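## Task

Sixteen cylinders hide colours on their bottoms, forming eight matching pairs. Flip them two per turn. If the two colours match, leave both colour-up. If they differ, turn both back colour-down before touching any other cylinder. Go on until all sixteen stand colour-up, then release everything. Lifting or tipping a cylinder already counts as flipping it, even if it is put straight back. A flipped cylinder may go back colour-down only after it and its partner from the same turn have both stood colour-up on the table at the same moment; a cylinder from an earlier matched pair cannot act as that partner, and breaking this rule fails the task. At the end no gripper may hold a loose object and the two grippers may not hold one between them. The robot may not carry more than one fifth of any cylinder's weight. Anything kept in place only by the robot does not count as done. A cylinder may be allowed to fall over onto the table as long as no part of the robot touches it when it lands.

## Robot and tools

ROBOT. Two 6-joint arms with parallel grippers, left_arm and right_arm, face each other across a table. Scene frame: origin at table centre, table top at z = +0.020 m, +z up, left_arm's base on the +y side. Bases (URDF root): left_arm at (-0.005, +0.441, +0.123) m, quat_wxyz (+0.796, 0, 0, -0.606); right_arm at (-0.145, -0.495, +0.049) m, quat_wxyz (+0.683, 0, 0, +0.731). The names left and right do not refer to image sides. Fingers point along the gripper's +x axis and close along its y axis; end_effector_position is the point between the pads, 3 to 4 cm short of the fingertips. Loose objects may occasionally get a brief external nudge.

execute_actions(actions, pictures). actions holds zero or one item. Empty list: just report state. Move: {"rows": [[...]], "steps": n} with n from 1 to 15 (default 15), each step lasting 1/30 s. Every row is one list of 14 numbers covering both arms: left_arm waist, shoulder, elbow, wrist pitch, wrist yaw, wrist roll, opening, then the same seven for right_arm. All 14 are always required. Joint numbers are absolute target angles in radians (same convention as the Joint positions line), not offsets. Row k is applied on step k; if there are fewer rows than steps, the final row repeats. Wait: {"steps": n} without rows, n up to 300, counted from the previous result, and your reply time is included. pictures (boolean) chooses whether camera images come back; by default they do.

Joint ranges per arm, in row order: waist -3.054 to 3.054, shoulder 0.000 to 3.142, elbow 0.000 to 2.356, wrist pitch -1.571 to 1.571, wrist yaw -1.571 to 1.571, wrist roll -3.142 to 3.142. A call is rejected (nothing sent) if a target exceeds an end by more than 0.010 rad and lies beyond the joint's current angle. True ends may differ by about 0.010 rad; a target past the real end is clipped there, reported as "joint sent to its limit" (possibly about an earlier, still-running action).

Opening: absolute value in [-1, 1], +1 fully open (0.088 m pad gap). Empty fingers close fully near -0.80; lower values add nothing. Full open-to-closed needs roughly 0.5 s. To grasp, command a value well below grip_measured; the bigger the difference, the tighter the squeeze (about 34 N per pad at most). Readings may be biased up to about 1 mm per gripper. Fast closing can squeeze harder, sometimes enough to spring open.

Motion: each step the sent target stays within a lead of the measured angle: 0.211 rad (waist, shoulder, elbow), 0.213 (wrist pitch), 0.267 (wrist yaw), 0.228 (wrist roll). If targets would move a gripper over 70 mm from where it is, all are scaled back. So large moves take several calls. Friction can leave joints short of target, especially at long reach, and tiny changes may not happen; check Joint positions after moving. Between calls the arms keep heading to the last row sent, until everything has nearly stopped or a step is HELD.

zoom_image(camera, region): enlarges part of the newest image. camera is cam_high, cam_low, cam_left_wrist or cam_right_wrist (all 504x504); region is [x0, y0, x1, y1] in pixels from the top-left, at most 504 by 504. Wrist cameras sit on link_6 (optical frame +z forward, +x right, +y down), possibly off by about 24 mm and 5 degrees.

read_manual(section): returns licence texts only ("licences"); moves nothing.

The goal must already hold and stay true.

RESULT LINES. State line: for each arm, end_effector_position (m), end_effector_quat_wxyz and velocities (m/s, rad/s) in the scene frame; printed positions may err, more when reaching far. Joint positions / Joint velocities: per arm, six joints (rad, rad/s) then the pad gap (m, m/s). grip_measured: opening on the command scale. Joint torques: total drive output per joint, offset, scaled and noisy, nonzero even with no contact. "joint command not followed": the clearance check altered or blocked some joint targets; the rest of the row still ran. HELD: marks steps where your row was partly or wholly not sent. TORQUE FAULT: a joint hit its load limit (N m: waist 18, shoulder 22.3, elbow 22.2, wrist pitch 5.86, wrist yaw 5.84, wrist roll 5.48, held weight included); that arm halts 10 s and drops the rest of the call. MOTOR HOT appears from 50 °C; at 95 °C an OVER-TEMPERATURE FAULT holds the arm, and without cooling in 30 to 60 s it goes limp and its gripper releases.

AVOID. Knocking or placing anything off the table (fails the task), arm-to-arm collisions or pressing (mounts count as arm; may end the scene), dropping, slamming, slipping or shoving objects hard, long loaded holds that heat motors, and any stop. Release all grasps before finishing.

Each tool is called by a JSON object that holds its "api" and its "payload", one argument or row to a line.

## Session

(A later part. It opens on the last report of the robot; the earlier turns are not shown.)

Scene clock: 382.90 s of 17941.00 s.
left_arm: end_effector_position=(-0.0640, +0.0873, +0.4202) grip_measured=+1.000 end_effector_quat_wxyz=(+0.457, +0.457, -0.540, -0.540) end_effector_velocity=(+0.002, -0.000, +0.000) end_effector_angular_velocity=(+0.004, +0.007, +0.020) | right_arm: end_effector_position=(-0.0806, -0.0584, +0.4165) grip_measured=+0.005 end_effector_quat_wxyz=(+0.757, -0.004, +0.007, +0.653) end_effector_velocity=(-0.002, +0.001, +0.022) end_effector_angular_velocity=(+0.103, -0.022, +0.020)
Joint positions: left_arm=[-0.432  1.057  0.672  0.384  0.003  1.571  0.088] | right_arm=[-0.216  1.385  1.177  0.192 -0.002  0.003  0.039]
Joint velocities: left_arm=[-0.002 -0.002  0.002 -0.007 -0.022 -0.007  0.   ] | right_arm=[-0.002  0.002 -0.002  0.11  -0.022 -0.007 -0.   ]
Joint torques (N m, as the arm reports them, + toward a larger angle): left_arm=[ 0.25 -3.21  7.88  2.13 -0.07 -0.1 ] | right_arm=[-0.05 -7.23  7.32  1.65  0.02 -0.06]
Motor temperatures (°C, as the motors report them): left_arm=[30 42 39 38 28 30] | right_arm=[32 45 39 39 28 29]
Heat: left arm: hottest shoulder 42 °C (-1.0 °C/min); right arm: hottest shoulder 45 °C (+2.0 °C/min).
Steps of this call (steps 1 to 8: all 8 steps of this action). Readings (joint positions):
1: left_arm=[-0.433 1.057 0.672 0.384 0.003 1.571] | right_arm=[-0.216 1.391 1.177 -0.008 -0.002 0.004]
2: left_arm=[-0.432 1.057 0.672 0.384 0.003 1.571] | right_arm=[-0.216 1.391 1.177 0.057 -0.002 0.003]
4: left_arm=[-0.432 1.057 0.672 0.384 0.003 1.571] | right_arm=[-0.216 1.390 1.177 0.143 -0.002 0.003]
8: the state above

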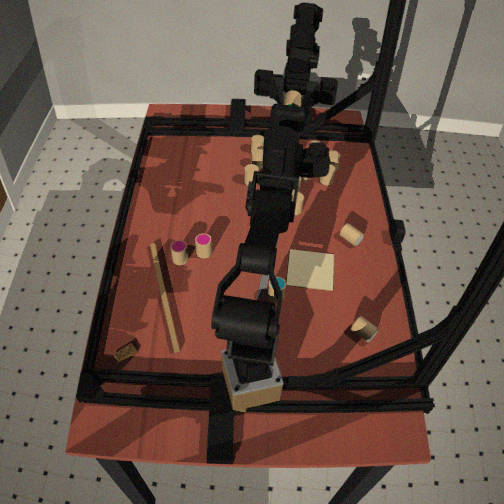

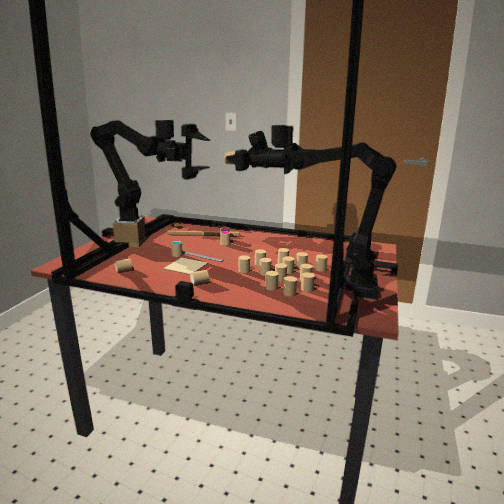

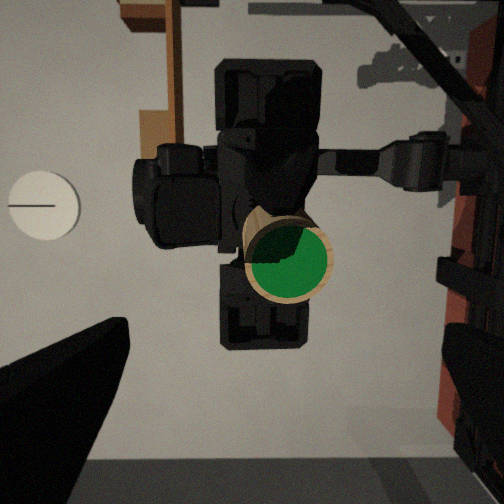

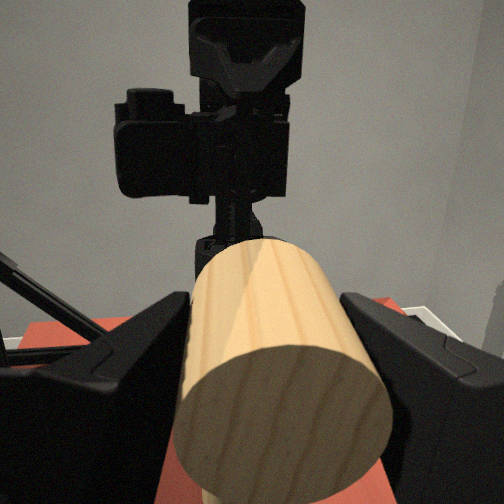

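{"api": "execute_actions", "payload": {
  "actions": [
    {"rows":[[-0.43,1.2,0.77,0.44,0,1.571,0.9,-0.216,1.379,1.172,0.207,0,0,-0.6],[-0.43,1.2,0.77,0.44,0,1.571,0.9,-0.216,1.379,1.172,0.207,0,0,-0.6],[-0.43,1.33,0.86,0.48,0,1.571,0.9,-0.216,1.379,1.172,0.207,0,0,-0.6],[-0.43,1.33,0.86,0.48,0,1.571,0.9,-0.216,1.379,1.172,0.207,0,0,-0.6],[-0.43,1.43,0.93,0.51,0,1.571,0.9,-0.216,1.379,1.172,0.207,0,0,-0.6],[-0.43,1.43,0.93,0.51,0,1.571,0.9,-0.216,1.379,1.172,0.207,0,0,-0.6],[-0.43,1.524,0.997,0.537,0,1.571,0.8,-0.216,1.379,1.172,0.207,0,0,-0.6]],"steps":14}
  ],
  "pictures": false
}}

{"api": "execute_actions", "payload": {
  "actions": [
    {"rows":[[-0.43,1.524,0.997,0.537,0,1.571,-0.6,-0.216,1.379,1.172,0.207,0,0,-0.6]],"steps":11}
  ],
  "pictures": false
}}

{"api": "execute_actions", "payload": {
  "actions": [
    {"rows":[[-0.43,1.524,0.997,0.537,0,1.571,-0.6,-0.216,1.379,1.172,0.207,0,0,0.9]],"steps":9}
  ],
  "pictures": false
}}

{"api": "execute_actions", "payload": {
  "actions": [
    {"rows":[[-0.43,1.43,0.93,0.51,0,1.571,-0.6,-0.216,1.379,1.172,0.207,0,0,0.9],[-0.43,1.33,0.86,0.48,0,1.571,-0.6,-0.216,1.379,1.172,0.207,0,0,0.9],[-0.43,1.2,0.77,0.44,0,1.571,-0.6,-0.216,1.379,1.172,0.207,0,0,0.9],[-0.43,1.058,0.672,0.386,0,1.571,-0.6,-0.216,1.379,1.172,0.207,0,0,0.9]],"steps":8}
  ],
  "pictures": false
}}

{"api": "execute_actions", "payload": {
  "actions": [
    {"rows":[[-0.15,1.058,0.8,-0.87,0,1.571,-0.6,-0.216,1.379,1.172,0.207,0,0,0.9]],"steps":13}
  ],
  "pictures": false
}}

{"api": "execute_actions", "payload": {
  "actions": [
    {"rows":[[-0.15,1.624,0.924,-0.871,0,1.571,-0.6,-0.216,1.379,1.172,0.207,0,0,0.9]],"steps":11}
  ],
  "pictures": false
}}

{"api": "execute_actions", "payload": {
  "actions": [
    {"rows":[[-0.15,1.66,0.9,-0.85,0,1.571,-0.6,-0.216,1.379,1.172,0.207,0,0,0.9],[-0.15,1.69,0.88,-0.8,0,1.571,-0.6,-0.216,1.379,1.172,0.207,0,0,0.9],[-0.15,1.72,0.855,-0.75,0,1.571,-0.6,-0.216,1.379,1.172,0.207,0,0,0.9],[-0.15,1.75,0.835,-0.7,0,1.571,-0.6,-0.216,1.379,1.172,0.207,0,0,0.9],[-0.15,1.78,0.815,-0.65,0,1.571,-0.6,-0.216,1.379,1.172,0.207,0,0,0.9],[-0.15,1.805,0.8,-0.6,0,1.571,-0.6,-0.216,1.379,1.172,0.207,0,0,0.9],[-0.15,1.825,0.785,-0.56,0,1.571,-0.6,-0.216,1.379,1.172,0.207,0,0,0.9],[-0.15,1.84,0.775,-0.53,0,1.571,-0.6,-0.216,1.379,1.172,0.207,0,0,0.9],[-0.15,1.852,0.767,-0.5,0,1.571,-0.6,-0.216,1.379,1.172,0.207,0,0,0.9],[-0.15,1.862,0.76,-0.485,0,1.571,-0.6,-0.216,1.379,1.172,0.207,0,0,0.9],[-0.15,1.87,0.757,-0.472,0,1.571,-0.6,-0.216,1.379,1.172,0.207,0,0,0.9],[-0.15,1.878,0.754,-0.46,0,1.571,-0.6,-0.216,1.379,1.172,0.207,0,0,0.9],[-0.15,1.885,0.751,-0.453,0,1.571,-0.6,-0.216,1.379,1.172,0.207,0,0,0.9]],"steps":15}
  ],
  "pictures": false
}}

{"api": "execute_actions", "payload": {
  "actions": [
    {"rows":[[-0.15,1.885,0.751,-0.453,0,1.571,-0.6,-0.216,1.379,1.172,0.207,0,0,0.9],[-0.15,1.885,0.751,-0.453,0,1.571,0.7,-0.216,1.379,1.172,0.207,0,0,0.9]],"steps":12}
  ],
  "pictures": false
}}

{"api": "execute_actions", "payload": {
  "actions": [
    {"rows":[[-0.15,1.83,0.79,-0.5,0,1.571,0.7,-0.216,1.379,1.172,0.207,0,0,0.9],[-0.15,1.78,0.82,-0.58,0,1.571,0.7,-0.216,1.379,1.172,0.207,0,0,0.9],[-0.15,1.73,0.855,-0.66,0,1.571,0.7,-0.216,1.379,1.172,0.207,0,0,0.9],[-0.15,1.68,0.89,-0.74,0,1.571,0.7,-0.216,1.379,1.172,0.207,0,0,0.9],[-0.15,1.624,0.924,-0.82,0,1.571,0.7,-0.216,1.379,1.172,0.207,0,0,0.9],[-0.15,1.624,0.924,-0.871,0,1.571,0.7,-0.216,1.379,1.172,0.207,0,0,0.9],[-0.15,1.624,0.924,-0.871,0,1.571,0.7,-0.216,1.379,1.172,0.207,0,0,0.9],[-0.15,1.624,0.924,-0.871,0,1.571,0.7,-0.216,1.379,1.172,0.207,0,0,0.9],[-0.52,1.624,0.924,-0.871,0,1.571,0.7,-0.216,1.379,1.172,0.207,0,0,0.9]],"steps":15}
  ],
  "pictures": false
}}

{"api": "execute_actions", "payload": {
  "actions": [
    {"rows":[[-0.52,1.624,0.924,-0.871,0,1.571,0.7,-0.216,1.379,1.172,0.207,0,0,0.9]],"steps":5}
  ]
}}

Scene clock: 400.90 s of 17941.00 s.
left_arm: end_effector_position=(-0.0812, -0.0190, +0.4124) grip_measured=+0.804 end_effector_quat_wxyz=(+0.453, +0.460, -0.537, -0.543) end_effector_velocity=(-0.001, -0.008, +0.041) end_effector_angular_velocity=(-0.122, +0.027, +0.005) | right_arm: end_effector_position=(-0.0805, -0.0586, +0.4188) grip_measured=+0.003 end_effector_quat_wxyz=(+0.757, -0.001, +0.003, +0.653) end_effector_velocity=(+0.002, +0.000, -0.009) end_effector_angular_velocity=(-0.035, -0.017, -0.010)
Joint positions: left_arm=[-0.432  1.521  0.978  0.53   0.003  1.571  0.078] | right_arm=[-0.216  1.385  1.176  0.204 -0.001  0.003  0.039]
Joint velocities: left_arm=[-0.002  0.012  0.071  0.066 -0.007 -0.007 -0.003] | right_arm=[-0.002  0.002 -0.007 -0.022  0.007 -0.022  0.   ]
Joint torques (N m, as the arm reports them, + toward a larger angle): left_arm=[ 0.17 -5.95  9.59  2.37 -0.06 -0.09] | right_arm=[-0.02 -7.23  7.43  1.6   0.01 -0.03]
Motor temperatures (°C, as the motors report them): left_arm=[30 40 40 40 28 30] | right_arm=[32 43 39 40 28 29]
Heat: left arm: hottest shoulder 40 °C (-4.1 °C/min); right arm: hottest shoulder 43 °C (+0.0 °C/min).
Steps of this call (steps 1 to 30: the robot went on to your last target; steps 31 to 526: nothing new was sent; steps 527 to 540: all 14 steps of this action). Readings (joint positions):
527: left_arm=[-0.432 1.080 0.686 0.393 0.003 1.571] | right_arm=[-0.216 1.385 1.176 0.204 -0.001 0.003]
528: left_arm=[-0.432 1.114 0.711 0.415 0.003 1.571] | right_arm=[-0.216 1.385 1.176 0.204 -0.001 0.003]
530: left_arm=[-0.432 1.217 0.787 0.452 0.003 1.571] | right_arm=[-0.216 1.385 1.176 0.204 -0.001 0.003]
534: left_arm=[-0.432 1.428 0.932 0.511 0.003 1.571] | right_arm=[-0.216 1.385 1.176 0.204 -0.001 0.003]
540: the state above

Scene clock: 401.27 s of 17941.00 s.
left_arm: end_effector_position=(-0.0814, -0.0199, +0.4188) grip_measured=+0.029 end_effector_quat_wxyz=(+0.458, +0.456, -0.541, -0.539) end_effector_velocity=(+0.002, +0.000, +0.002) end_effector_angular_velocity=(-0.008, -0.006, +0.020) | right_arm: end_effector_position=(-0.0805, -0.0586, +0.4190) grip_measured=+0.003 end_effector_quat_wxyz=(+0.757, -0.000, +0.002, +0.653) end_effector_velocity=(-0.000, -0.001, +0.004) end_effector_angular_velocity=(+0.011, -0.009, +0.005)
Joint positions: left_arm=[-0.432  1.521  0.989  0.536  0.003  1.571  0.04 ] | right_arm=[-0.216  1.385  1.176  0.205 -0.001  0.002  0.039]
Joint velocities: left_arm=[-0.002 -0.002 -0.002  0.007 -0.022  0.007 -0.   ] | right_arm=[-0.002 -0.002  0.002  0.007 -0.007 -0.007 -0.001]
Joint torques (N m, as the arm reports them, + toward a larger angle): left_arm=[ 0.16 -5.82  8.78  2.09 -0.06 -0.09] | right_arm=[ 0.04 -7.18  7.42  1.57  0.02 -0.04]
Motor temperatures (°C, as the motors report them): left_arm=[30 40 40 40 28 30] | right_arm=[32 43 39 40 28 29]
Heat: left arm: hottest shoulder 40 °C (-4.0 °C/min); right arm: hottest shoulder 43 °C (+0.0 °C/min).
Steps of this call (steps 1 to 11: all 11 steps of this action). Readings (joint positions):
1: left_arm=[-0.432 1.521 0.980 0.532 0.003 1.571] | right_arm=[-0.216 1.385 1.176 0.204 -0.001 0.003]
2: left_arm=[-0.432 1.521 0.984 0.535 0.003 1.571] | right_arm=[-0.216 1.385 1.176 0.204 -0.001 0.002]
4: left_arm=[-0.432 1.521 0.988 0.536 0.003 1.571] | right_arm=[-0.216 1.385 1.176 0.204 -0.001 0.002]
8: left_arm=[-0.432 1.521 0.989 0.536 0.003 1.571] | right_arm=[-0.216 1.385 1.176 0.205 -0.001 0.002]
11: the state above

Scene clock: 401.57 s of 17941.00 s.
left_arm: end_effector_position=(-0.0814, -0.0199, +0.4188) grip_measured=+0.029 end_effector_quat_wxyz=(+0.458, +0.456, -0.541, -0.539) end_effector_velocity=(+0.000, +0.001, +0.005) end_effector_angular_velocity=(-0.023, -0.004, +0.005) | right_arm: end_effector_position=(-0.0807, -0.0586, +0.4190) grip_measured=+0.449 end_effector_quat_wxyz=(+0.757, -0.000, +0.002, +0.654) end_effector_velocity=(+0.000, +0.001, -0.006) end_effector_angular_velocity=(-0.016, +0.010, +0.005)
Joint positions: left_arm=[-0.432  1.521  0.989  0.536  0.003  1.571  0.04 ] | right_arm=[-0.216  1.385  1.176  0.205 -0.002  0.003  0.061]
Joint velocities: left_arm=[-0.002 -0.002 -0.002  0.022 -0.007  0.007  0.   ] | right_arm=[-0.002  0.002 -0.007 -0.007 -0.007  0.007  0.174]
Joint torques (N m, as the arm reports them, + toward a larger angle): left_arm=[ 0.16 -5.81  8.69  2.09 -0.07 -0.09] | right_arm=[ 0.08 -7.23  7.41  1.53  0.01 -0.03]
Motor temperatures (°C, as the motors report them): left_arm=[30 40 40 40 28 30] | right_arm=[32 43 39 41 28 29]
Heat: left arm: hottest shoulder 40 °C (-4.0 °C/min); right arm: hottest shoulder 43 °C (+0.0 °C/min).
Steps of this call (steps 1 to 9: all 9 steps of this action). Readings (joint positions):
1: left_arm=[-0.432 1.521 0.989 0.536 0.003 1.571] | right_arm=[-0.216 1.385 1.176 0.205 -0.001 0.002]
2: left_arm=[-0.432 1.521 0.989 0.536 0.003 1.571] | right_arm=[-0.216 1.385 1.176 0.205 -0.001 0.002]
4: left_arm=[-0.432 1.521 0.989 0.536 0.003 1.571] | right_arm=[-0.216 1.385 1.176 0.205 -0.001 0.002]
8: left_arm=[-0.432 1.521 0.989 0.536 0.003 1.571] | right_arm=[-0.216 1.385 1.176 0.205 -0.002 0.003]
9: the state above

Scene clock: 401.83 s of 17941.00 s.
left_arm: end_effector_position=(-0.0663, +0.0720, +0.4050) grip_measured=+0.028 end_effector_quat_wxyz=(+0.444, +0.470, -0.528, -0.551) end_effector_velocity=(+0.032, +0.211, +0.192) end_effector_angular_velocity=(-0.649, +0.099, -0.010) | right_arm: end_effector_position=(-0.0806, -0.0586, +0.4190) grip_measured=+0.899 end_effector_quat_wxyz=(+0.757, -0.000, +0.002, +0.653) end_effector_velocity=(+0.002, -0.001, -0.005) end_effector_angular_velocity=(-0.023, -0.004, -0.010)
Joint positions: left_arm=[-0.432  1.135  0.693  0.394  0.003  1.571  0.04 ] | right_arm=[-0.216  1.385  1.176  0.205 -0.002  0.002  0.083]
Joint velocities: left_arm=[-0.002 -1.062 -0.383 -0.022  0.007  0.007 -0.   ] | right_arm=[-0.002 -0.002 -0.002 -0.022  0.007 -0.007 -0.   ]
Joint torques (N m, as the arm reports them, + toward a larger angle): left_arm=[ 0.14 -3.66  9.02  2.42 -0.06 -0.08] | right_arm=[ 0.01 -7.22  7.4   1.56  0.01 -0.04]
Motor temperatures (°C, as the motors report them): left_arm=[30 41 40 40 28 30] | right_arm=[32 43 39 41 28 29]
Heat: left arm: hottest shoulder 41 °C (-3.0 °C/min); right arm: hottest shoulder 43 °C (+0.0 °C/min).
Steps of this call (steps 1 to 8: all 8 steps of this action). Readings (joint positions):
1: left_arm=[-0.432 1.510 0.981 0.532 0.003 1.571] | right_arm=[-0.216 1.385 1.176 0.205 -0.002 0.003]
2: left_arm=[-0.432 1.476 0.954 0.515 0.003 1.571] | right_arm=[-0.216 1.385 1.176 0.205 -0.002 0.003]
4: left_arm=[-0.432 1.359 0.843 0.463 0.003 1.571] | right_arm=[-0.216 1.385 1.176 0.205 -0.002 0.003]
8: the state above

Scene clock: 402.27 s of 17941.00 s.
left_arm: end_effector_position=(+0.0313, +0.1319, +0.3113) grip_measured=+0.028 end_effector_quat_wxyz=(+0.337, +0.658, -0.262, -0.620) end_effector_velocity=(-0.032, +0.271, -0.328) end_effector_angular_velocity=(+1.931, +0.246, +0.011) | right_arm: end_effector_position=(-0.0806, -0.0586, +0.4190) grip_measured=+0.900 end_effector_quat_wxyz=(+0.757, -0.000, +0.002, +0.653) end_effector_velocity=(-0.002, -0.000, +0.001) end_effector_angular_velocity=(-0.006, -0.021, +0.020)
Joint positions: left_arm=[-0.154  1.06   0.796 -0.43  -0.006  1.571  0.04 ] | right_arm=[-0.216  1.385  1.176  0.205 -0.002  0.002  0.083]
Joint velocities: left_arm=[ 0.002 -0.002 -0.007 -1.941  0.007 -0.022 -0.   ] | right_arm=[-0.002 -0.002  0.002 -0.007 -0.022 -0.022 -0.   ]
Joint torques (N m, as the arm reports them, + toward a larger angle): left_arm=[ 0.18 -3.33  8.25  1.67  0.26 -0.08] | right_arm=[ 0.06 -7.24  7.37  1.55  0.02 -0.03]
Motor temperatures (°C, as the motors report them): left_arm=[30 41 40 40 28 30] | right_arm=[32 43 39 41 28 29]
Heat: left arm: hottest shoulder 41 °C (-3.0 °C/min); right arm: hottest shoulder 43 °C (+0.0 °C/min).
Steps of this call (steps 1 to 13: all 13 steps of this action). Readings (joint positions):
1: left_arm=[-0.411 1.107 0.704 0.348 0.020 1.571] | right_arm=[-0.216 1.385 1.176 0.205 -0.002 0.002]
2: left_arm=[-0.359 1.090 0.731 0.285 0.020 1.571] | right_arm=[-0.216 1.385 1.176 0.205 -0.002 0.002]
4: left_arm=[-0.237 1.072 0.776 0.165 -0.001 1.571] | right_arm=[-0.216 1.385 1.176 0.205 -0.002 0.002]
8: left_arm=[-0.155 1.059 0.796 -0.098 -0.007 1.571] | right_arm=[-0.216 1.385 1.176 0.205 -0.002 0.002]
13: the state above

Scene clock: 402.63 s of 17941.00 s.
left_arm: end_effector_position=(+0.0256, +0.1835, +0.1603) grip_measured=+0.027 end_effector_quat_wxyz=(+0.044, +0.708, +0.039, -0.704) end_effector_velocity=(-0.007, +0.063, -0.079) end_effector_angular_velocity=(+0.498, +0.051, +0.020) | right_arm: end_effector_position=(-0.0806, -0.0586, +0.4190) grip_measured=+0.900 end_effector_quat_wxyz=(+0.757, -0.000, +0.002, +0.653) end_effector_velocity=(-0.000, -0.002, +0.004) end_effector_angular_velocity=(+0.015, +0.020, +0.005)
Joint positions: left_arm=[-0.152  1.614  0.914 -0.863 -0.005  1.571  0.04 ] | right_arm=[-0.216  1.385  1.176  0.205 -0.002  0.002  0.083]
Joint velocities: left_arm=[-0.002  0.315 -0.017 -0.168 -0.007 -0.022 -0.   ] | right_arm=[-0.002 -0.007 -0.002  0.007 -0.007  0.022 -0.   ]
Joint torques (N m, as the arm reports them, + toward a larger angle): left_arm=[ 0.23 -6.61  7.18  0.67  0.26 -0.03] | right_arm=[-0.02 -7.18  7.46  1.57  0.   -0.03]
Motor temperatures (°C, as the motors report them): left_arm=[30 41 40 40 28 30] | right_arm=[32 43 39 41 28 29]
Heat: left arm: hottest shoulder 41 °C (-3.0 °C/min); right arm: hottest shoulder 43 °C (+0.0 °C/min).
Steps of this call (steps 1 to 11: all 11 steps of this action). Readings (joint positions):
1: left_arm=[-0.153 1.093 0.816 -0.512 -0.006 1.571] | right_arm=[-0.216 1.385 1.176 0.205 -0.002 0.002]
2: left_arm=[-0.153 1.146 0.851 -0.572 -0.005 1.571] | right_arm=[-0.216 1.385 1.176 0.205 -0.002 0.002]
4: left_arm=[-0.153 1.274 0.904 -0.682 -0.005 1.571] | right_arm=[-0.216 1.385 1.176 0.205 -0.002 0.002]
8: left_arm=[-0.152 1.522 0.917 -0.835 -0.005 1.571] | right_arm=[-0.216 1.385 1.176 0.205 -0.002 0.002]
11: the state above

Scene clock: 403.13 s of 17941.00 s.
left_arm: end_effector_position=(+0.0252, +0.1867, +0.0676) grip_measured=+0.027 end_effector_quat_wxyz=(+0.034, +0.707, +0.049, -0.704) end_effector_velocity=(+0.001, +0.008, -0.010) end_effector_angular_velocity=(+0.003, -0.007, -0.005) | right_arm: end_effector_position=(-0.0806, -0.0586, +0.4190) grip_measured=+0.900 end_effector_quat_wxyz=(+0.757, -0.000, +0.002, +0.653) end_effector_velocity=(-0.002, -0.000, -0.002) end_effector_angular_velocity=(-0.008, -0.006, +0.020)
Joint positions: left_arm=[-0.152  1.871  0.758 -0.479 -0.005  1.571  0.04 ] | right_arm=[-0.216  1.385  1.176  0.205 -0.002  0.002  0.083]
Joint velocities: left_arm=[ 0.002  0.012 -0.042  0.051 -0.007  0.007 -0.   ] | right_arm=[-0.002 -0.002 -0.002 -0.007 -0.022 -0.007  0.   ]
Joint torques (N m, as the arm reports them, + toward a larger angle): left_arm=[ 0.18 -4.32  3.75  1.31  0.23 -0.03] | right_arm=[-0.01 -7.15  7.47  1.57  0.03 -0.05]
Motor temperatures (°C, as the motors report them): left_arm=[30 41 40 39 28 30] | right_arm=[32 43 39 41 28 29]
Heat: left arm: hottest shoulder 41 °C (-4.0 °C/min); right arm: hottest shoulder 43 °C (+0.0 °C/min).
Steps of this call (steps 1 to 15: all 15 steps of this action). Readings (joint positions):
1: left_arm=[-0.152 1.624 0.911 -0.864 -0.005 1.571] | right_arm=[-0.216 1.385 1.176 0.205 -0.002 0.002]
2: left_arm=[-0.152 1.635 0.907 -0.848 -0.005 1.571] | right_arm=[-0.216 1.385 1.176 0.205 -0.002 0.002]
4: left_arm=[-0.152 1.673 0.887 -0.777 -0.005 1.571] | right_arm=[-0.216 1.385 1.176 0.205 -0.002 0.002]
8: left_arm=[-0.152 1.790 0.812 -0.617 -0.005 1.571] | right_arm=[-0.216 1.385 1.176 0.205 -0.002 0.002]
15: the state above

Scene clock: 403.53 s of 17941.00 s.
left_arm: end_effector_position=(+0.0256, +0.1839, +0.0652) grip_measured=+0.691 end_effector_quat_wxyz=(+0.039, +0.707, +0.044, -0.705) end_effector_velocity=(+0.003, -0.001, +0.000) end_effector_angular_velocity=(-0.005, -0.023, +0.005) | right_arm: end_effector_position=(-0.0806, -0.0587, +0.4193) grip_measured=+0.900 end_effector_quat_wxyz=(+0.757, -0.000, +0.002, +0.654) end_effector_velocity=(+0.000, +0.001, -0.007) end_effector_angular_velocity=(-0.028, -0.003, +0.005)
Joint positions: left_arm=[-0.152  1.879  0.755 -0.453 -0.004  1.571  0.073] | right_arm=[-0.216  1.384  1.176  0.205 -0.002  0.002  0.083]
Joint velocities: left_arm=[-0.002 -0.002 -0.002  0.007 -0.022 -0.007  0.173] | right_arm=[-0.002  0.002 -0.002 -0.022 -0.007 -0.007 -0.   ]
Joint torques (N m, as the arm reports them, + toward a larger angle): left_arm=[ 0.17 -4.93  3.75  0.4   0.22 -0.04] | right_arm=[ 0.01 -7.24  7.48  1.56  0.01 -0.05]
Motor temperatures (°C, as the motors report them): left_arm=[30 41 40 39 28 30] | right_arm=[32 43 39 41 28 29]
Heat: left arm: hottest shoulder 41 °C (-4.0 °C/min); right arm: hottest shoulder 43 °C (+0.0 °C/min).
Steps of this call (steps 1 to 12: all 12 steps of this action). Readings (joint positions):
1: left_arm=[-0.152 1.871 0.758 -0.477 -0.005 1.571] | right_arm=[-0.216 1.385 1.176 0.205 -0.002 0.002]
2: left_arm=[-0.152 1.871 0.757 -0.475 -0.004 1.571] | right_arm=[-0.216 1.385 1.176 0.205 -0.002 0.002]
4: left_arm=[-0.152 1.871 0.757 -0.472 -0.004 1.571] | right_arm=[-0.216 1.385 1.176 0.205 -0.002 0.002]
8: left_arm=[-0.152 1.877 0.755 -0.452 -0.004 1.571] | right_arm=[-0.216 1.384 1.176 0.205 -0.002 0.002]
12: the state above

Scene clock: 404.03 s of 17941.00 s.
left_arm: end_effector_position=(-0.0651, +0.1853, +0.1604) grip_measured=+0.700 end_effector_quat_wxyz=(-0.078, +0.701, -0.083, -0.704) end_effector_velocity=(-0.155, +0.049, -0.001) end_effector_angular_velocity=(+0.053, -0.020, -0.630) | right_arm: end_effector_position=(-0.0806, -0.0587, +0.4191) grip_measured=+0.900 end_effector_quat_wxyz=(+0.757, -0.000, +0.002, +0.653) end_effector_velocity=(-0.002, -0.000, +0.001) end_effector_angular_velocity=(+0.006, -0.008, +0.020)
Joint positions: left_arm=[-0.497  1.626  0.926 -0.865  0.003  1.571  0.073] | right_arm=[-0.216  1.384  1.175  0.205 -0.002  0.002  0.083]
Joint velocities: left_arm=[-0.623  0.002 -0.002 -0.051 -0.007  0.007 -0.   ] | right_arm=[-0.002 -0.002 -0.002  0.007 -0.022 -0.007 -0.   ]
Joint torques (N m, as the arm reports them, + toward a larger angle): left_arm=[ 2.14 -5.39  5.41  0.23  0.   -0.05] | right_arm=[-0.05 -7.13  7.47  1.54  0.03 -0.03]
Motor temperatures (°C, as the motors report them): left_arm=[30 41 40 39 28 30] | right_arm=[32 43 39 41 28 29]
Heat: left arm: hottest shoulder 41 °C (-4.0 °C/min); right arm: hottest shoulder 43 °C (+0.0 °C/min).
Steps of this call (steps 1 to 15: all 15 steps of this action). Readings (joint positions):
1: left_arm=[-0.152 1.874 0.759 -0.464 -0.004 1.571] | right_arm=[-0.216 1.384 1.176 0.205 -0.002 0.002]
2: left_arm=[-0.152 1.860 0.770 -0.497 -0.004 1.571] | right_arm=[-0.216 1.384 1.175 0.205 -0.002 0.002]
4: left_arm=[-0.152 1.799 0.810 -0.611 -0.004 1.571] | right_arm=[-0.216 1.384 1.175 0.205 -0.002 0.002]
8: left_arm=[-0.152 1.646 0.910 -0.803 -0.004 1.571] | right_arm=[-0.216 1.384 1.175 0.205 -0.002 0.002]
15: the state above

Scene clock: 404.20 s of 17941.00 s.
left_arm: end_effector_position=(-0.0699, +0.1876, +0.1604) grip_measured=+0.700 end_effector_quat_wxyz=(-0.087, +0.701, -0.088, -0.703) end_effector_velocity=(-0.001, +0.003, +0.000) end_effector_angular_velocity=(+0.009, +0.005, +0.020) | right_arm: end_effector_position=(-0.0806, -0.0587, +0.4191) grip_measured=+0.900 end_effector_quat_wxyz=(+0.757, -0.000, +0.002, +0.653) end_effector_velocity=(-0.002, -0.000, -0.002) end_effector_angular_velocity=(-0.010, -0.021, +0.010)
Joint positions: left_arm=[-0.517  1.626  0.926 -0.869  0.002  1.571  0.073] | right_arm=[-0.216  1.384  1.175  0.205 -0.002  0.002  0.083]
Joint velocities: left_arm=[-0.002 -0.002 -0.002 -0.007  0.007 -0.022 -0.   ] | right_arm=[ 0.002 -0.002 -0.002 -0.007 -0.007 -0.022 -0.001]
Joint torques (N m, as the arm reports them, + toward a larger angle): left_arm=[-0.16 -5.34  5.44  0.34  0.03 -0.05] | right_arm=[-0.02 -7.17  7.48  1.55  0.03 -0.06]
Motor temperatures (°C, as the motors report them): left_arm=[30 41 40 39 28 30] | right_arm=[32 43 39 41 28 29]
Heat: left arm: hottest shoulder 41 °C (-4.0 °C/min); right arm: hottest shoulder 43 °C (+0.0 °C/min).
Steps of this call (steps 1 to 5: all 5 steps of this action). Readings (joint positions):
1: left_arm=[-0.511 1.626 0.926 -0.866 0.003 1.571] | right_arm=[-0.216 1.384 1.175 0.205 -0.002 0.002]
2: left_arm=[-0.517 1.626 0.926 -0.868 0.002 1.571] | right_arm=[-0.216 1.384 1.175 0.205 -0.002 0.002]
4: left_arm=[-0.517 1.626 0.926 -0.869 0.002 1.571] | right_arm=[-0.216 1.384 1.175 0.205 -0.002 0.002]
5: the state above

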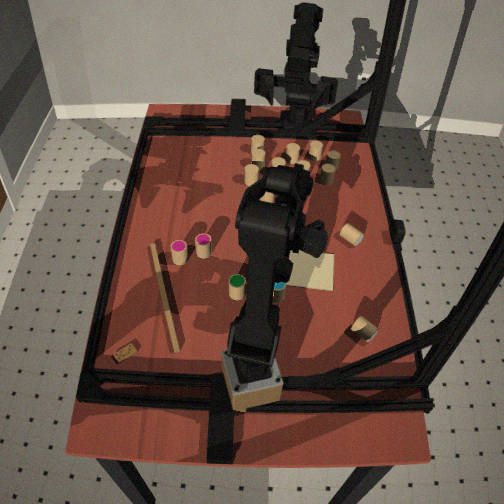

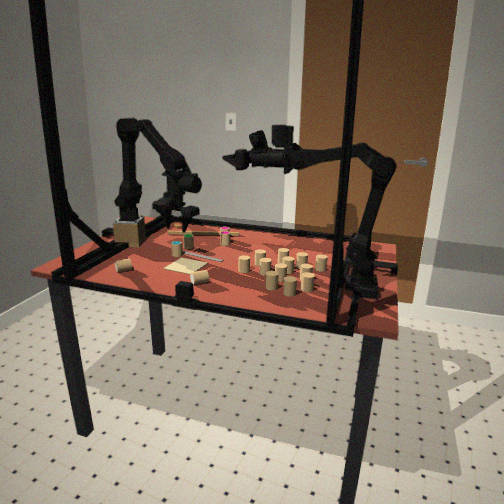

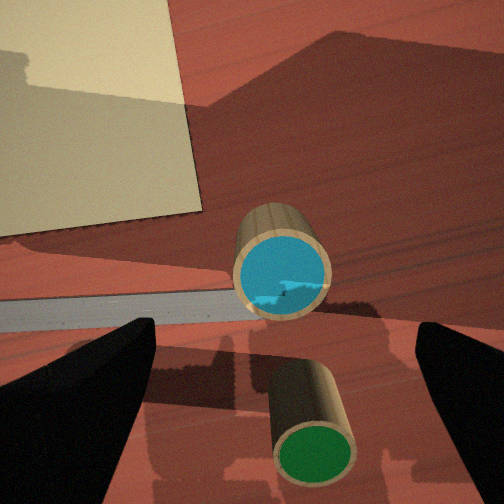

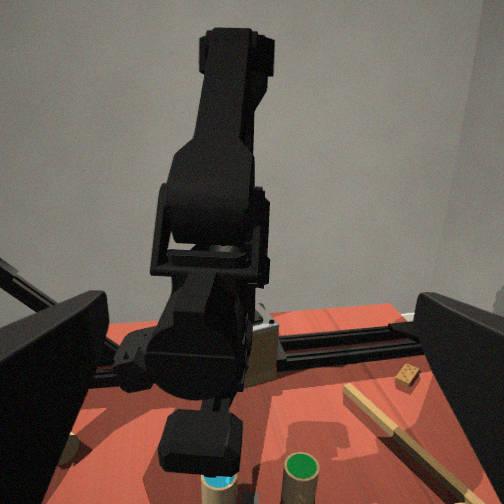

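{"api": "execute_actions", "payload": {
  "actions": [
    {"rows":[[-0.52,1.67,0.895,-0.83,0,1.571,0.7,-0.216,1.379,1.172,0.207,0,0,0.9],[-0.52,1.71,0.865,-0.76,0,1.571,0.7,-0.216,1.379,1.172,0.207,0,0,0.9],[-0.52,1.75,0.835,-0.69,0,1.571,0.7,-0.216,1.379,1.172,0.207,0,0,0.9],[-0.52,1.79,0.81,-0.62,0,1.571,0.7,-0.216,1.379,1.172,0.207,0,0,0.9],[-0.52,1.825,0.785,-0.55,0,1.571,0.7,-0.216,1.379,1.172,0.207,0,0,0.9],[-0.52,1.852,0.767,-0.5,0,1.571,0.7,-0.216,1.379,1.172,0.207,0,0,0.9],[-0.52,1.87,0.757,-0.465,0,1.571,0.7,-0.216,1.379,1.172,0.207,0,0,0.9],[-0.52,1.883,0.751,-0.45,0,1.571,0.7,-0.216,1.379,1.172,0.207,0,0,0.9]],"steps":13}
  ],
  "pictures": false
}}

{"api": "execute_actions", "payload": {
  "actions": [
    {"rows":[[-0.52,1.883,0.751,-0.45,0,1.571,-0.6,-0.216,1.379,1.172,0.207,0,0,0.9]],"steps":11}
  ],
  "pictures": false
}}

{"api": "execute_actions", "payload": {
  "actions": [
    {"rows":[[-0.52,1.83,0.79,-0.5,0,1.571,-0.6,-0.216,1.379,1.172,0.207,0,0,0.9],[-0.52,1.78,0.82,-0.58,0,1.571,-0.6,-0.216,1.379,1.172,0.207,0,0,0.9],[-0.52,1.7,0.855,-0.62,0,1.571,-0.6,-0.216,1.379,1.172,0.207,0,0,0.9],[-0.52,1.058,0.87,-0.62,0,1.571,-0.6,-0.216,1.379,1.172,0.207,0,0,0.9],[-0.52,1.058,0.87,-0.62,0,1.571,-0.6,-0.216,1.379,1.172,0.207,0,0,0.9],[-0.52,1.058,0.87,-0.62,0,1.571,-0.6,-0.216,1.379,1.172,0.207,0,0,0.9],[-0.52,1.058,0.87,-0.62,0,1.571,-0.6,-0.216,1.379,1.172,0.207,0,0,0.9],[-0.52,1.058,0.87,-0.62,0,1.571,-0.6,-0.216,1.379,1.172,0.207,0,0,0.9],[-0.43,1.058,0.8,-0.2,0,1.571,-0.6,-0.216,1.379,1.172,0.207,0,0,0.9]],"steps":15}
  ],
  "pictures": false
}}

{"api": "execute_actions", "payload": {
  "actions": [
    {"rows":[[-0.43,1.058,0.672,0.386,0,1.571,-0.6,-0.216,1.379,1.172,0.207,0,0,0.9]],"steps":14}
  ],
  "pictures": false
}}

{"api": "execute_actions", "payload": {
  "actions": [
    {"rows":[[-0.43,1.2,0.77,0.44,0,1.571,-0.6,-0.216,1.379,1.172,0.207,0,0,0.9],[-0.43,1.2,0.77,0.44,0,1.571,-0.6,-0.216,1.379,1.172,0.207,0,0,0.9],[-0.43,1.33,0.86,0.48,0,1.571,-0.6,-0.216,1.379,1.172,0.207,0,0,0.9],[-0.43,1.33,0.86,0.48,0,1.571,-0.6,-0.216,1.379,1.172,0.207,0,0,0.9],[-0.43,1.43,0.93,0.51,0,1.571,-0.6,-0.216,1.379,1.172,0.207,0,0,0.9],[-0.43,1.43,0.93,0.51,0,1.571,-0.6,-0.216,1.379,1.172,0.207,0,0,0.9],[-0.43,1.524,0.997,0.537,0,1.571,-0.6,-0.216,1.379,1.172,0.207,0,0,0.9]],"steps":14}
  ],
  "pictures": false
}}

{"api": "execute_actions", "payload": {
  "actions": [
    {"rows":[[-0.43,1.524,0.997,0.537,0,1.571,-0.6,-0.216,1.379,1.172,0.207,0,0,-0.6]],"steps":12}
  ],
  "pictures": false
}}

Scene clock: 418.80 s of 17941.00 s.
left_arm: end_effector_position=(-0.0685, +0.1934, +0.0645) grip_measured=+0.700 end_effector_quat_wxyz=(-0.095, +0.702, -0.081, -0.702) end_effector_velocity=(-0.009, -0.046, -0.002) end_effector_angular_velocity=(-0.221, +0.033, +0.004) | right_arm: end_effector_position=(-0.0806, -0.0587, +0.4191) grip_measured=+0.900 end_effector_quat_wxyz=(+0.757, -0.000, +0.002, +0.653) end_effector_velocity=(-0.000, -0.001, +0.001) end_effector_angular_velocity=(+0.006, -0.008, +0.005)
Joint positions: left_arm=[-0.518  1.879  0.752 -0.463  0.002  1.571  0.073] | right_arm=[-0.216  1.384  1.175  0.205 -0.002  0.002  0.083]
Joint velocities: left_arm=[-0.002 -0.002 -0.007  0.227 -0.022 -0.007 -0.   ] | right_arm=[-0.002 -0.002 -0.002  0.007 -0.007 -0.007  0.   ]
Joint torques (N m, as the arm reports them, + toward a larger angle): left_arm=[-0.22 -5.31  4.22  0.45  0.02 -0.03] | right_arm=[-0.01 -7.13  7.49  1.52  0.02 -0.05]
Motor temperatures (°C, as the motors report them): left_arm=[30 41 39 37 28 30] | right_arm=[31 42 39 41 28 29]
Heat: left arm: hottest shoulder 41 °C (-2.0 °C/min); right arm: hottest shoulder 42 °C (+0.0 °C/min).
Steps of this call (steps 1 to 15: the robot went on to your last target; steps 16 to 90: nothing new was sent; then 11.17 s passed at rest; steps 91 to 103: all 13 steps of this action). Readings (joint positions):
91: left_arm=[-0.517 1.630 0.922 -0.864 0.002 1.571] | right_arm=[-0.216 1.384 1.175 0.205 -0.002 0.002]
92: left_arm=[-0.518 1.640 0.913 -0.837 0.002 1.571] | right_arm=[-0.216 1.384 1.175 0.205 -0.002 0.002]
94: left_arm=[-0.518 1.692 0.877 -0.734 0.002 1.571] | right_arm=[-0.216 1.384 1.175 0.205 -0.002 0.002]
98: left_arm=[-0.518 1.835 0.785 -0.536 0.002 1.571] | right_arm=[-0.216 1.384 1.175 0.205 -0.002 0.002]
103: the state above

Scene clock: 419.17 s of 17941.00 s.
left_arm: end_effector_position=(-0.0691, +0.1911, +0.0644) grip_measured=+0.026 end_effector_quat_wxyz=(-0.091, +0.701, -0.084, -0.702) end_effector_velocity=(-0.000, +0.002, +0.000) end_effector_angular_velocity=(+0.005, -0.009, +0.015) | right_arm: end_effector_position=(-0.0806, -0.0587, +0.4191) grip_measured=+0.900 end_effector_quat_wxyz=(+0.757, -0.000, +0.002, +0.653) end_effector_velocity=(+0.002, -0.001, -0.005) end_effector_angular_velocity=(-0.025, -0.018, +0.000)
Joint positions: left_arm=[-0.518  1.879  0.751 -0.451  0.002  1.571  0.04 ] | right_arm=[-0.216  1.384  1.175  0.205 -0.002  0.002  0.083]
Joint velocities: left_arm=[-0.007 -0.002 -0.002 -0.007 -0.007 -0.022 -0.   ] | right_arm=[-0.007 -0.002 -0.002 -0.022 -0.007 -0.022 -0.   ]
Joint torques (N m, as the arm reports them, + toward a larger angle): left_arm=[-0.23 -5.2   4.13  0.49  0.01 -0.05] | right_arm=[-0.01 -7.2   7.47  1.52  0.02 -0.04]
Motor temperatures (°C, as the motors report them): left_arm=[30 41 39 37 28 30] | right_arm=[31 42 39 41 28 29]
Heat: left arm: hottest shoulder 41 °C (-2.0 °C/min); right arm: hottest shoulder 42 °C (+0.0 °C/min).
Steps of this call (steps 1 to 11: all 11 steps of this action). Readings (joint positions):
1: left_arm=[-0.518 1.879 0.751 -0.457 0.002 1.571] | right_arm=[-0.216 1.384 1.175 0.205 -0.002 0.002]
2: left_arm=[-0.518 1.880 0.751 -0.454 0.002 1.571] | right_arm=[-0.216 1.384 1.175 0.205 -0.002 0.002]
4: left_arm=[-0.518 1.879 0.751 -0.454 0.002 1.571] | right_arm=[-0.216 1.384 1.175 0.205 -0.002 0.002]
8: left_arm=[-0.518 1.879 0.751 -0.452 0.002 1.571] | right_arm=[-0.216 1.384 1.175 0.205 -0.002 0.002]
11: the state above

Scene clock: 419.67 s of 17941.00 s.
left_arm: end_effector_position=(-0.0622, +0.1010, +0.3262) grip_measured=+0.025 end_effector_quat_wxyz=(+0.285, +0.591, -0.387, -0.648) end_effector_velocity=(+0.023, +0.045, +0.582) end_effector_angular_velocity=(-2.098, +0.351, +0.052) | right_arm: end_effector_position=(-0.0806, -0.0587, +0.4191) grip_measured=+0.900 end_effector_quat_wxyz=(+0.757, -0.000, +0.002, +0.653) end_effector_velocity=(-0.000, -0.001, -0.002) end_effector_angular_velocity=(-0.008, -0.006, +0.005)
Joint positions: left_arm=[-0.434  1.141  0.815 -0.251  0.002  1.571  0.04 ] | right_arm=[-0.216  1.384  1.175  0.205 -0.002  0.002  0.083]
Joint velocities: left_arm=[ 0.042 -1.38  -0.007  0.755 -0.007 -0.007 -0.   ] | right_arm=[-0.002 -0.002 -0.002 -0.007 -0.007 -0.007  0.   ]
Joint torques (N m, as the arm reports them, + toward a larger angle): left_arm=[ 0.12 -2.44  5.89  1.64  0.   -0.1 ] | right_arm=[ 0.01 -7.14  7.47  1.53  0.01 -0.05]
Motor temperatures (°C, as the motors report them): left_arm=[30 41 39 37 28 30] | right_arm=[31 42 39 42 28 29]
Heat: left arm: hottest shoulder 41 °C (-2.0 °C/min); right arm: hottest shoulder 42 °C (+0.0 °C/min).
Steps of this call (steps 1 to 15: all 15 steps of this action). Readings (joint positions):
1: left_arm=[-0.518 1.875 0.756 -0.460 0.002 1.571] | right_arm=[-0.216 1.384 1.175 0.205 -0.002 0.002]
2: left_arm=[-0.518 1.862 0.768 -0.496 0.002 1.571] | right_arm=[-0.216 1.384 1.175 0.205 -0.002 0.002]
4: left_arm=[-0.518 1.787 0.798 -0.572 0.002 1.571] | right_arm=[-0.216 1.384 1.175 0.205 -0.002 0.002]
8: left_arm=[-0.518 1.545 0.857 -0.598 0.002 1.571] | right_arm=[-0.216 1.384 1.175 0.205 -0.002 0.002]
15: the state above

Scene clock: 420.13 s of 17941.00 s.
left_arm: end_effector_position=(-0.0640, +0.0871, +0.4174) grip_measured=+0.025 end_effector_quat_wxyz=(+0.453, +0.461, -0.536, -0.543) end_effector_velocity=(-0.001, +0.001, +0.011) end_effector_angular_velocity=(-0.049, +0.015, +0.000) | right_arm: end_effector_position=(-0.0806, -0.0587, +0.4191) grip_measured=+0.900 end_effector_quat_wxyz=(+0.757, -0.000, +0.002, +0.653) end_effector_velocity=(-0.002, -0.002, +0.000) end_effector_angular_velocity=(-0.003, -0.007, +0.020)
Joint positions: left_arm=[-0.433  1.058  0.673  0.37   0.002  1.571  0.04 ] | right_arm=[-0.216  1.384  1.175  0.205 -0.002  0.002  0.083]
Joint velocities: left_arm=[-0.007 -0.002 -0.002  0.051 -0.007 -0.007 -0.   ] | right_arm=[-0.002 -0.007 -0.002 -0.007 -0.022 -0.007  0.   ]
Joint torques (N m, as the arm reports them, + toward a larger angle): left_arm=[ 0.22 -3.34  7.76  2.44 -0.04 -0.09] | right_arm=[-0.07 -7.13  7.49  1.53  0.01 -0.04]
Motor temperatures (°C, as the motors report them): left_arm=[30 41 39 37 28 30] | right_arm=[31 42 39 42 28 29]
Heat: left arm: hottest shoulder 41 °C (-1.0 °C/min); right arm: hottest shoulder 42 °C (+0.0 °C/min).
Steps of this call (steps 1 to 14: all 14 steps of this action). Readings (joint positions):
1: left_arm=[-0.433 1.102 0.794 -0.182 0.002 1.571] | right_arm=[-0.216 1.384 1.175 0.205 -0.002 0.002]
2: left_arm=[-0.433 1.072 0.767 -0.106 0.002 1.571] | right_arm=[-0.216 1.384 1.175 0.205 -0.002 0.002]
4: left_arm=[-0.433 1.055 0.720 0.016 0.002 1.571] | right_arm=[-0.216 1.384 1.175 0.205 -0.002 0.002]
8: left_arm=[-0.433 1.067 0.673 0.257 0.002 1.571] | right_arm=[-0.216 1.384 1.175 0.205 -0.002 0.002]
14: the state above

Scene clock: 420.60 s of 17941.00 s.
left_arm: end_effector_position=(-0.0811, -0.0193, +0.4097) grip_measured=+0.025 end_effector_quat_wxyz=(+0.452, +0.463, -0.535, -0.544) end_effector_velocity=(-0.001, -0.009, +0.044) end_effector_angular_velocity=(-0.124, +0.042, +0.005) | right_arm: end_effector_position=(-0.0806, -0.0587, +0.4191) grip_measured=+0.900 end_effector_quat_wxyz=(+0.757, -0.000, +0.002, +0.653) end_effector_velocity=(+0.000, +0.001, -0.004) end_effector_angular_velocity=(-0.015, -0.020, +0.005)
Joint positions: left_arm=[-0.432  1.523  0.976  0.528  0.002  1.571  0.04 ] | right_arm=[-0.216  1.384  1.175  0.205 -0.002  0.002  0.083]
Joint velocities: left_arm=[-0.002  0.012  0.076  0.066 -0.007 -0.022  0.   ] | right_arm=[-0.002  0.002 -0.002 -0.007 -0.007 -0.022  0.   ]
Joint torques (N m, as the arm reports them, + toward a larger angle): left_arm=[ 0.17 -6.33  9.8   2.46 -0.04 -0.11] | right_arm=[ 0.04 -7.13  7.5   1.53  0.01 -0.07]
Motor temperatures (°C, as the motors report them): left_arm=[30 41 39 37 28 30] | right_arm=[31 42 39 42 28 29]
Heat: left arm: hottest shoulder 41 °C (-1.0 °C/min); right arm: hottest shoulder 42 °C (+0.0 °C/min).
Steps of this call (steps 1 to 14: all 14 steps of this action). Readings (joint positions):
1: left_arm=[-0.432 1.079 0.684 0.381 0.002 1.571] | right_arm=[-0.216 1.384 1.175 0.205 -0.002 0.002]
2: left_arm=[-0.432 1.112 0.707 0.407 0.002 1.571] | right_arm=[-0.216 1.384 1.175 0.205 -0.002 0.002]
4: left_arm=[-0.432 1.219 0.786 0.450 0.002 1.571] | right_arm=[-0.216 1.384 1.175 0.205 -0.002 0.002]
8: left_arm=[-0.432 1.430 0.930 0.509 0.002 1.571] | right_arm=[-0.216 1.384 1.175 0.205 -0.002 0.002]
14: the state above

Scene clock: 421.00 s of 17941.00 s.
left_arm: end_effector_position=(-0.0812, -0.0203, +0.4166) grip_measured=+0.024 end_effector_quat_wxyz=(+0.457, +0.458, -0.539, -0.539) end_effector_velocity=(-0.002, +0.001, +0.002) end_effector_angular_velocity=(-0.006, +0.008, +0.000) | right_arm: end_effector_position=(-0.0809, -0.0586, +0.4192) grip_measured=+0.000 end_effector_quat_wxyz=(+0.757, -0.000, +0.002, +0.654) end_effector_velocity=(+0.002, -0.001, -0.002) end_effector_angular_velocity=(-0.006, +0.008, -0.010)
Joint positions: left_arm=[-0.432  1.524  0.988  0.535  0.001  1.571  0.04 ] | right_arm=[-0.216  1.384  1.175  0.206 -0.002  0.002  0.039]
Joint velocities: left_arm=[-0.007 -0.002 -0.002  0.007 -0.007 -0.007 -0.   ] | right_arm=[-0.002 -0.002 -0.002 -0.007  0.007  0.007 -0.   ]
Joint torques (N m, as the arm reports them, + toward a larger angle): left_arm=[ 0.13 -6.12  8.96  2.18 -0.01 -0.12] | right_arm=[-0.02 -7.12  7.45  1.52  0.02 -0.03]
Motor temperatures (°C, as the motors report them): left_arm=[30 41 39 37 28 30] | right_arm=[31 42 39 42 28 29]
Heat: left arm: hottest shoulder 41 °C (-1.0 °C/min); right arm: hottest shoulder 42 °C (+0.0 °C/min).
Steps of this call (steps 1 to 12: all 12 steps of this action). Readings (joint positions):
1: left_arm=[-0.432 1.523 0.978 0.530 0.002 1.571] | right_arm=[-0.216 1.384 1.175 0.205 -0.002 0.002]
2: left_arm=[-0.432 1.523 0.981 0.533 0.002 1.571] | right_arm=[-0.216 1.384 1.175 0.205 -0.002 0.002]
4: left_arm=[-0.432 1.524 0.987 0.535 0.002 1.571] | right_arm=[-0.216 1.384 1.175 0.205 -0.002 0.002]
8: left_arm=[-0.432 1.524 0.988 0.535 0.001 1.571] | right_arm=[-0.216 1.384 1.175 0.205 -0.003 0.002]
12: the state above


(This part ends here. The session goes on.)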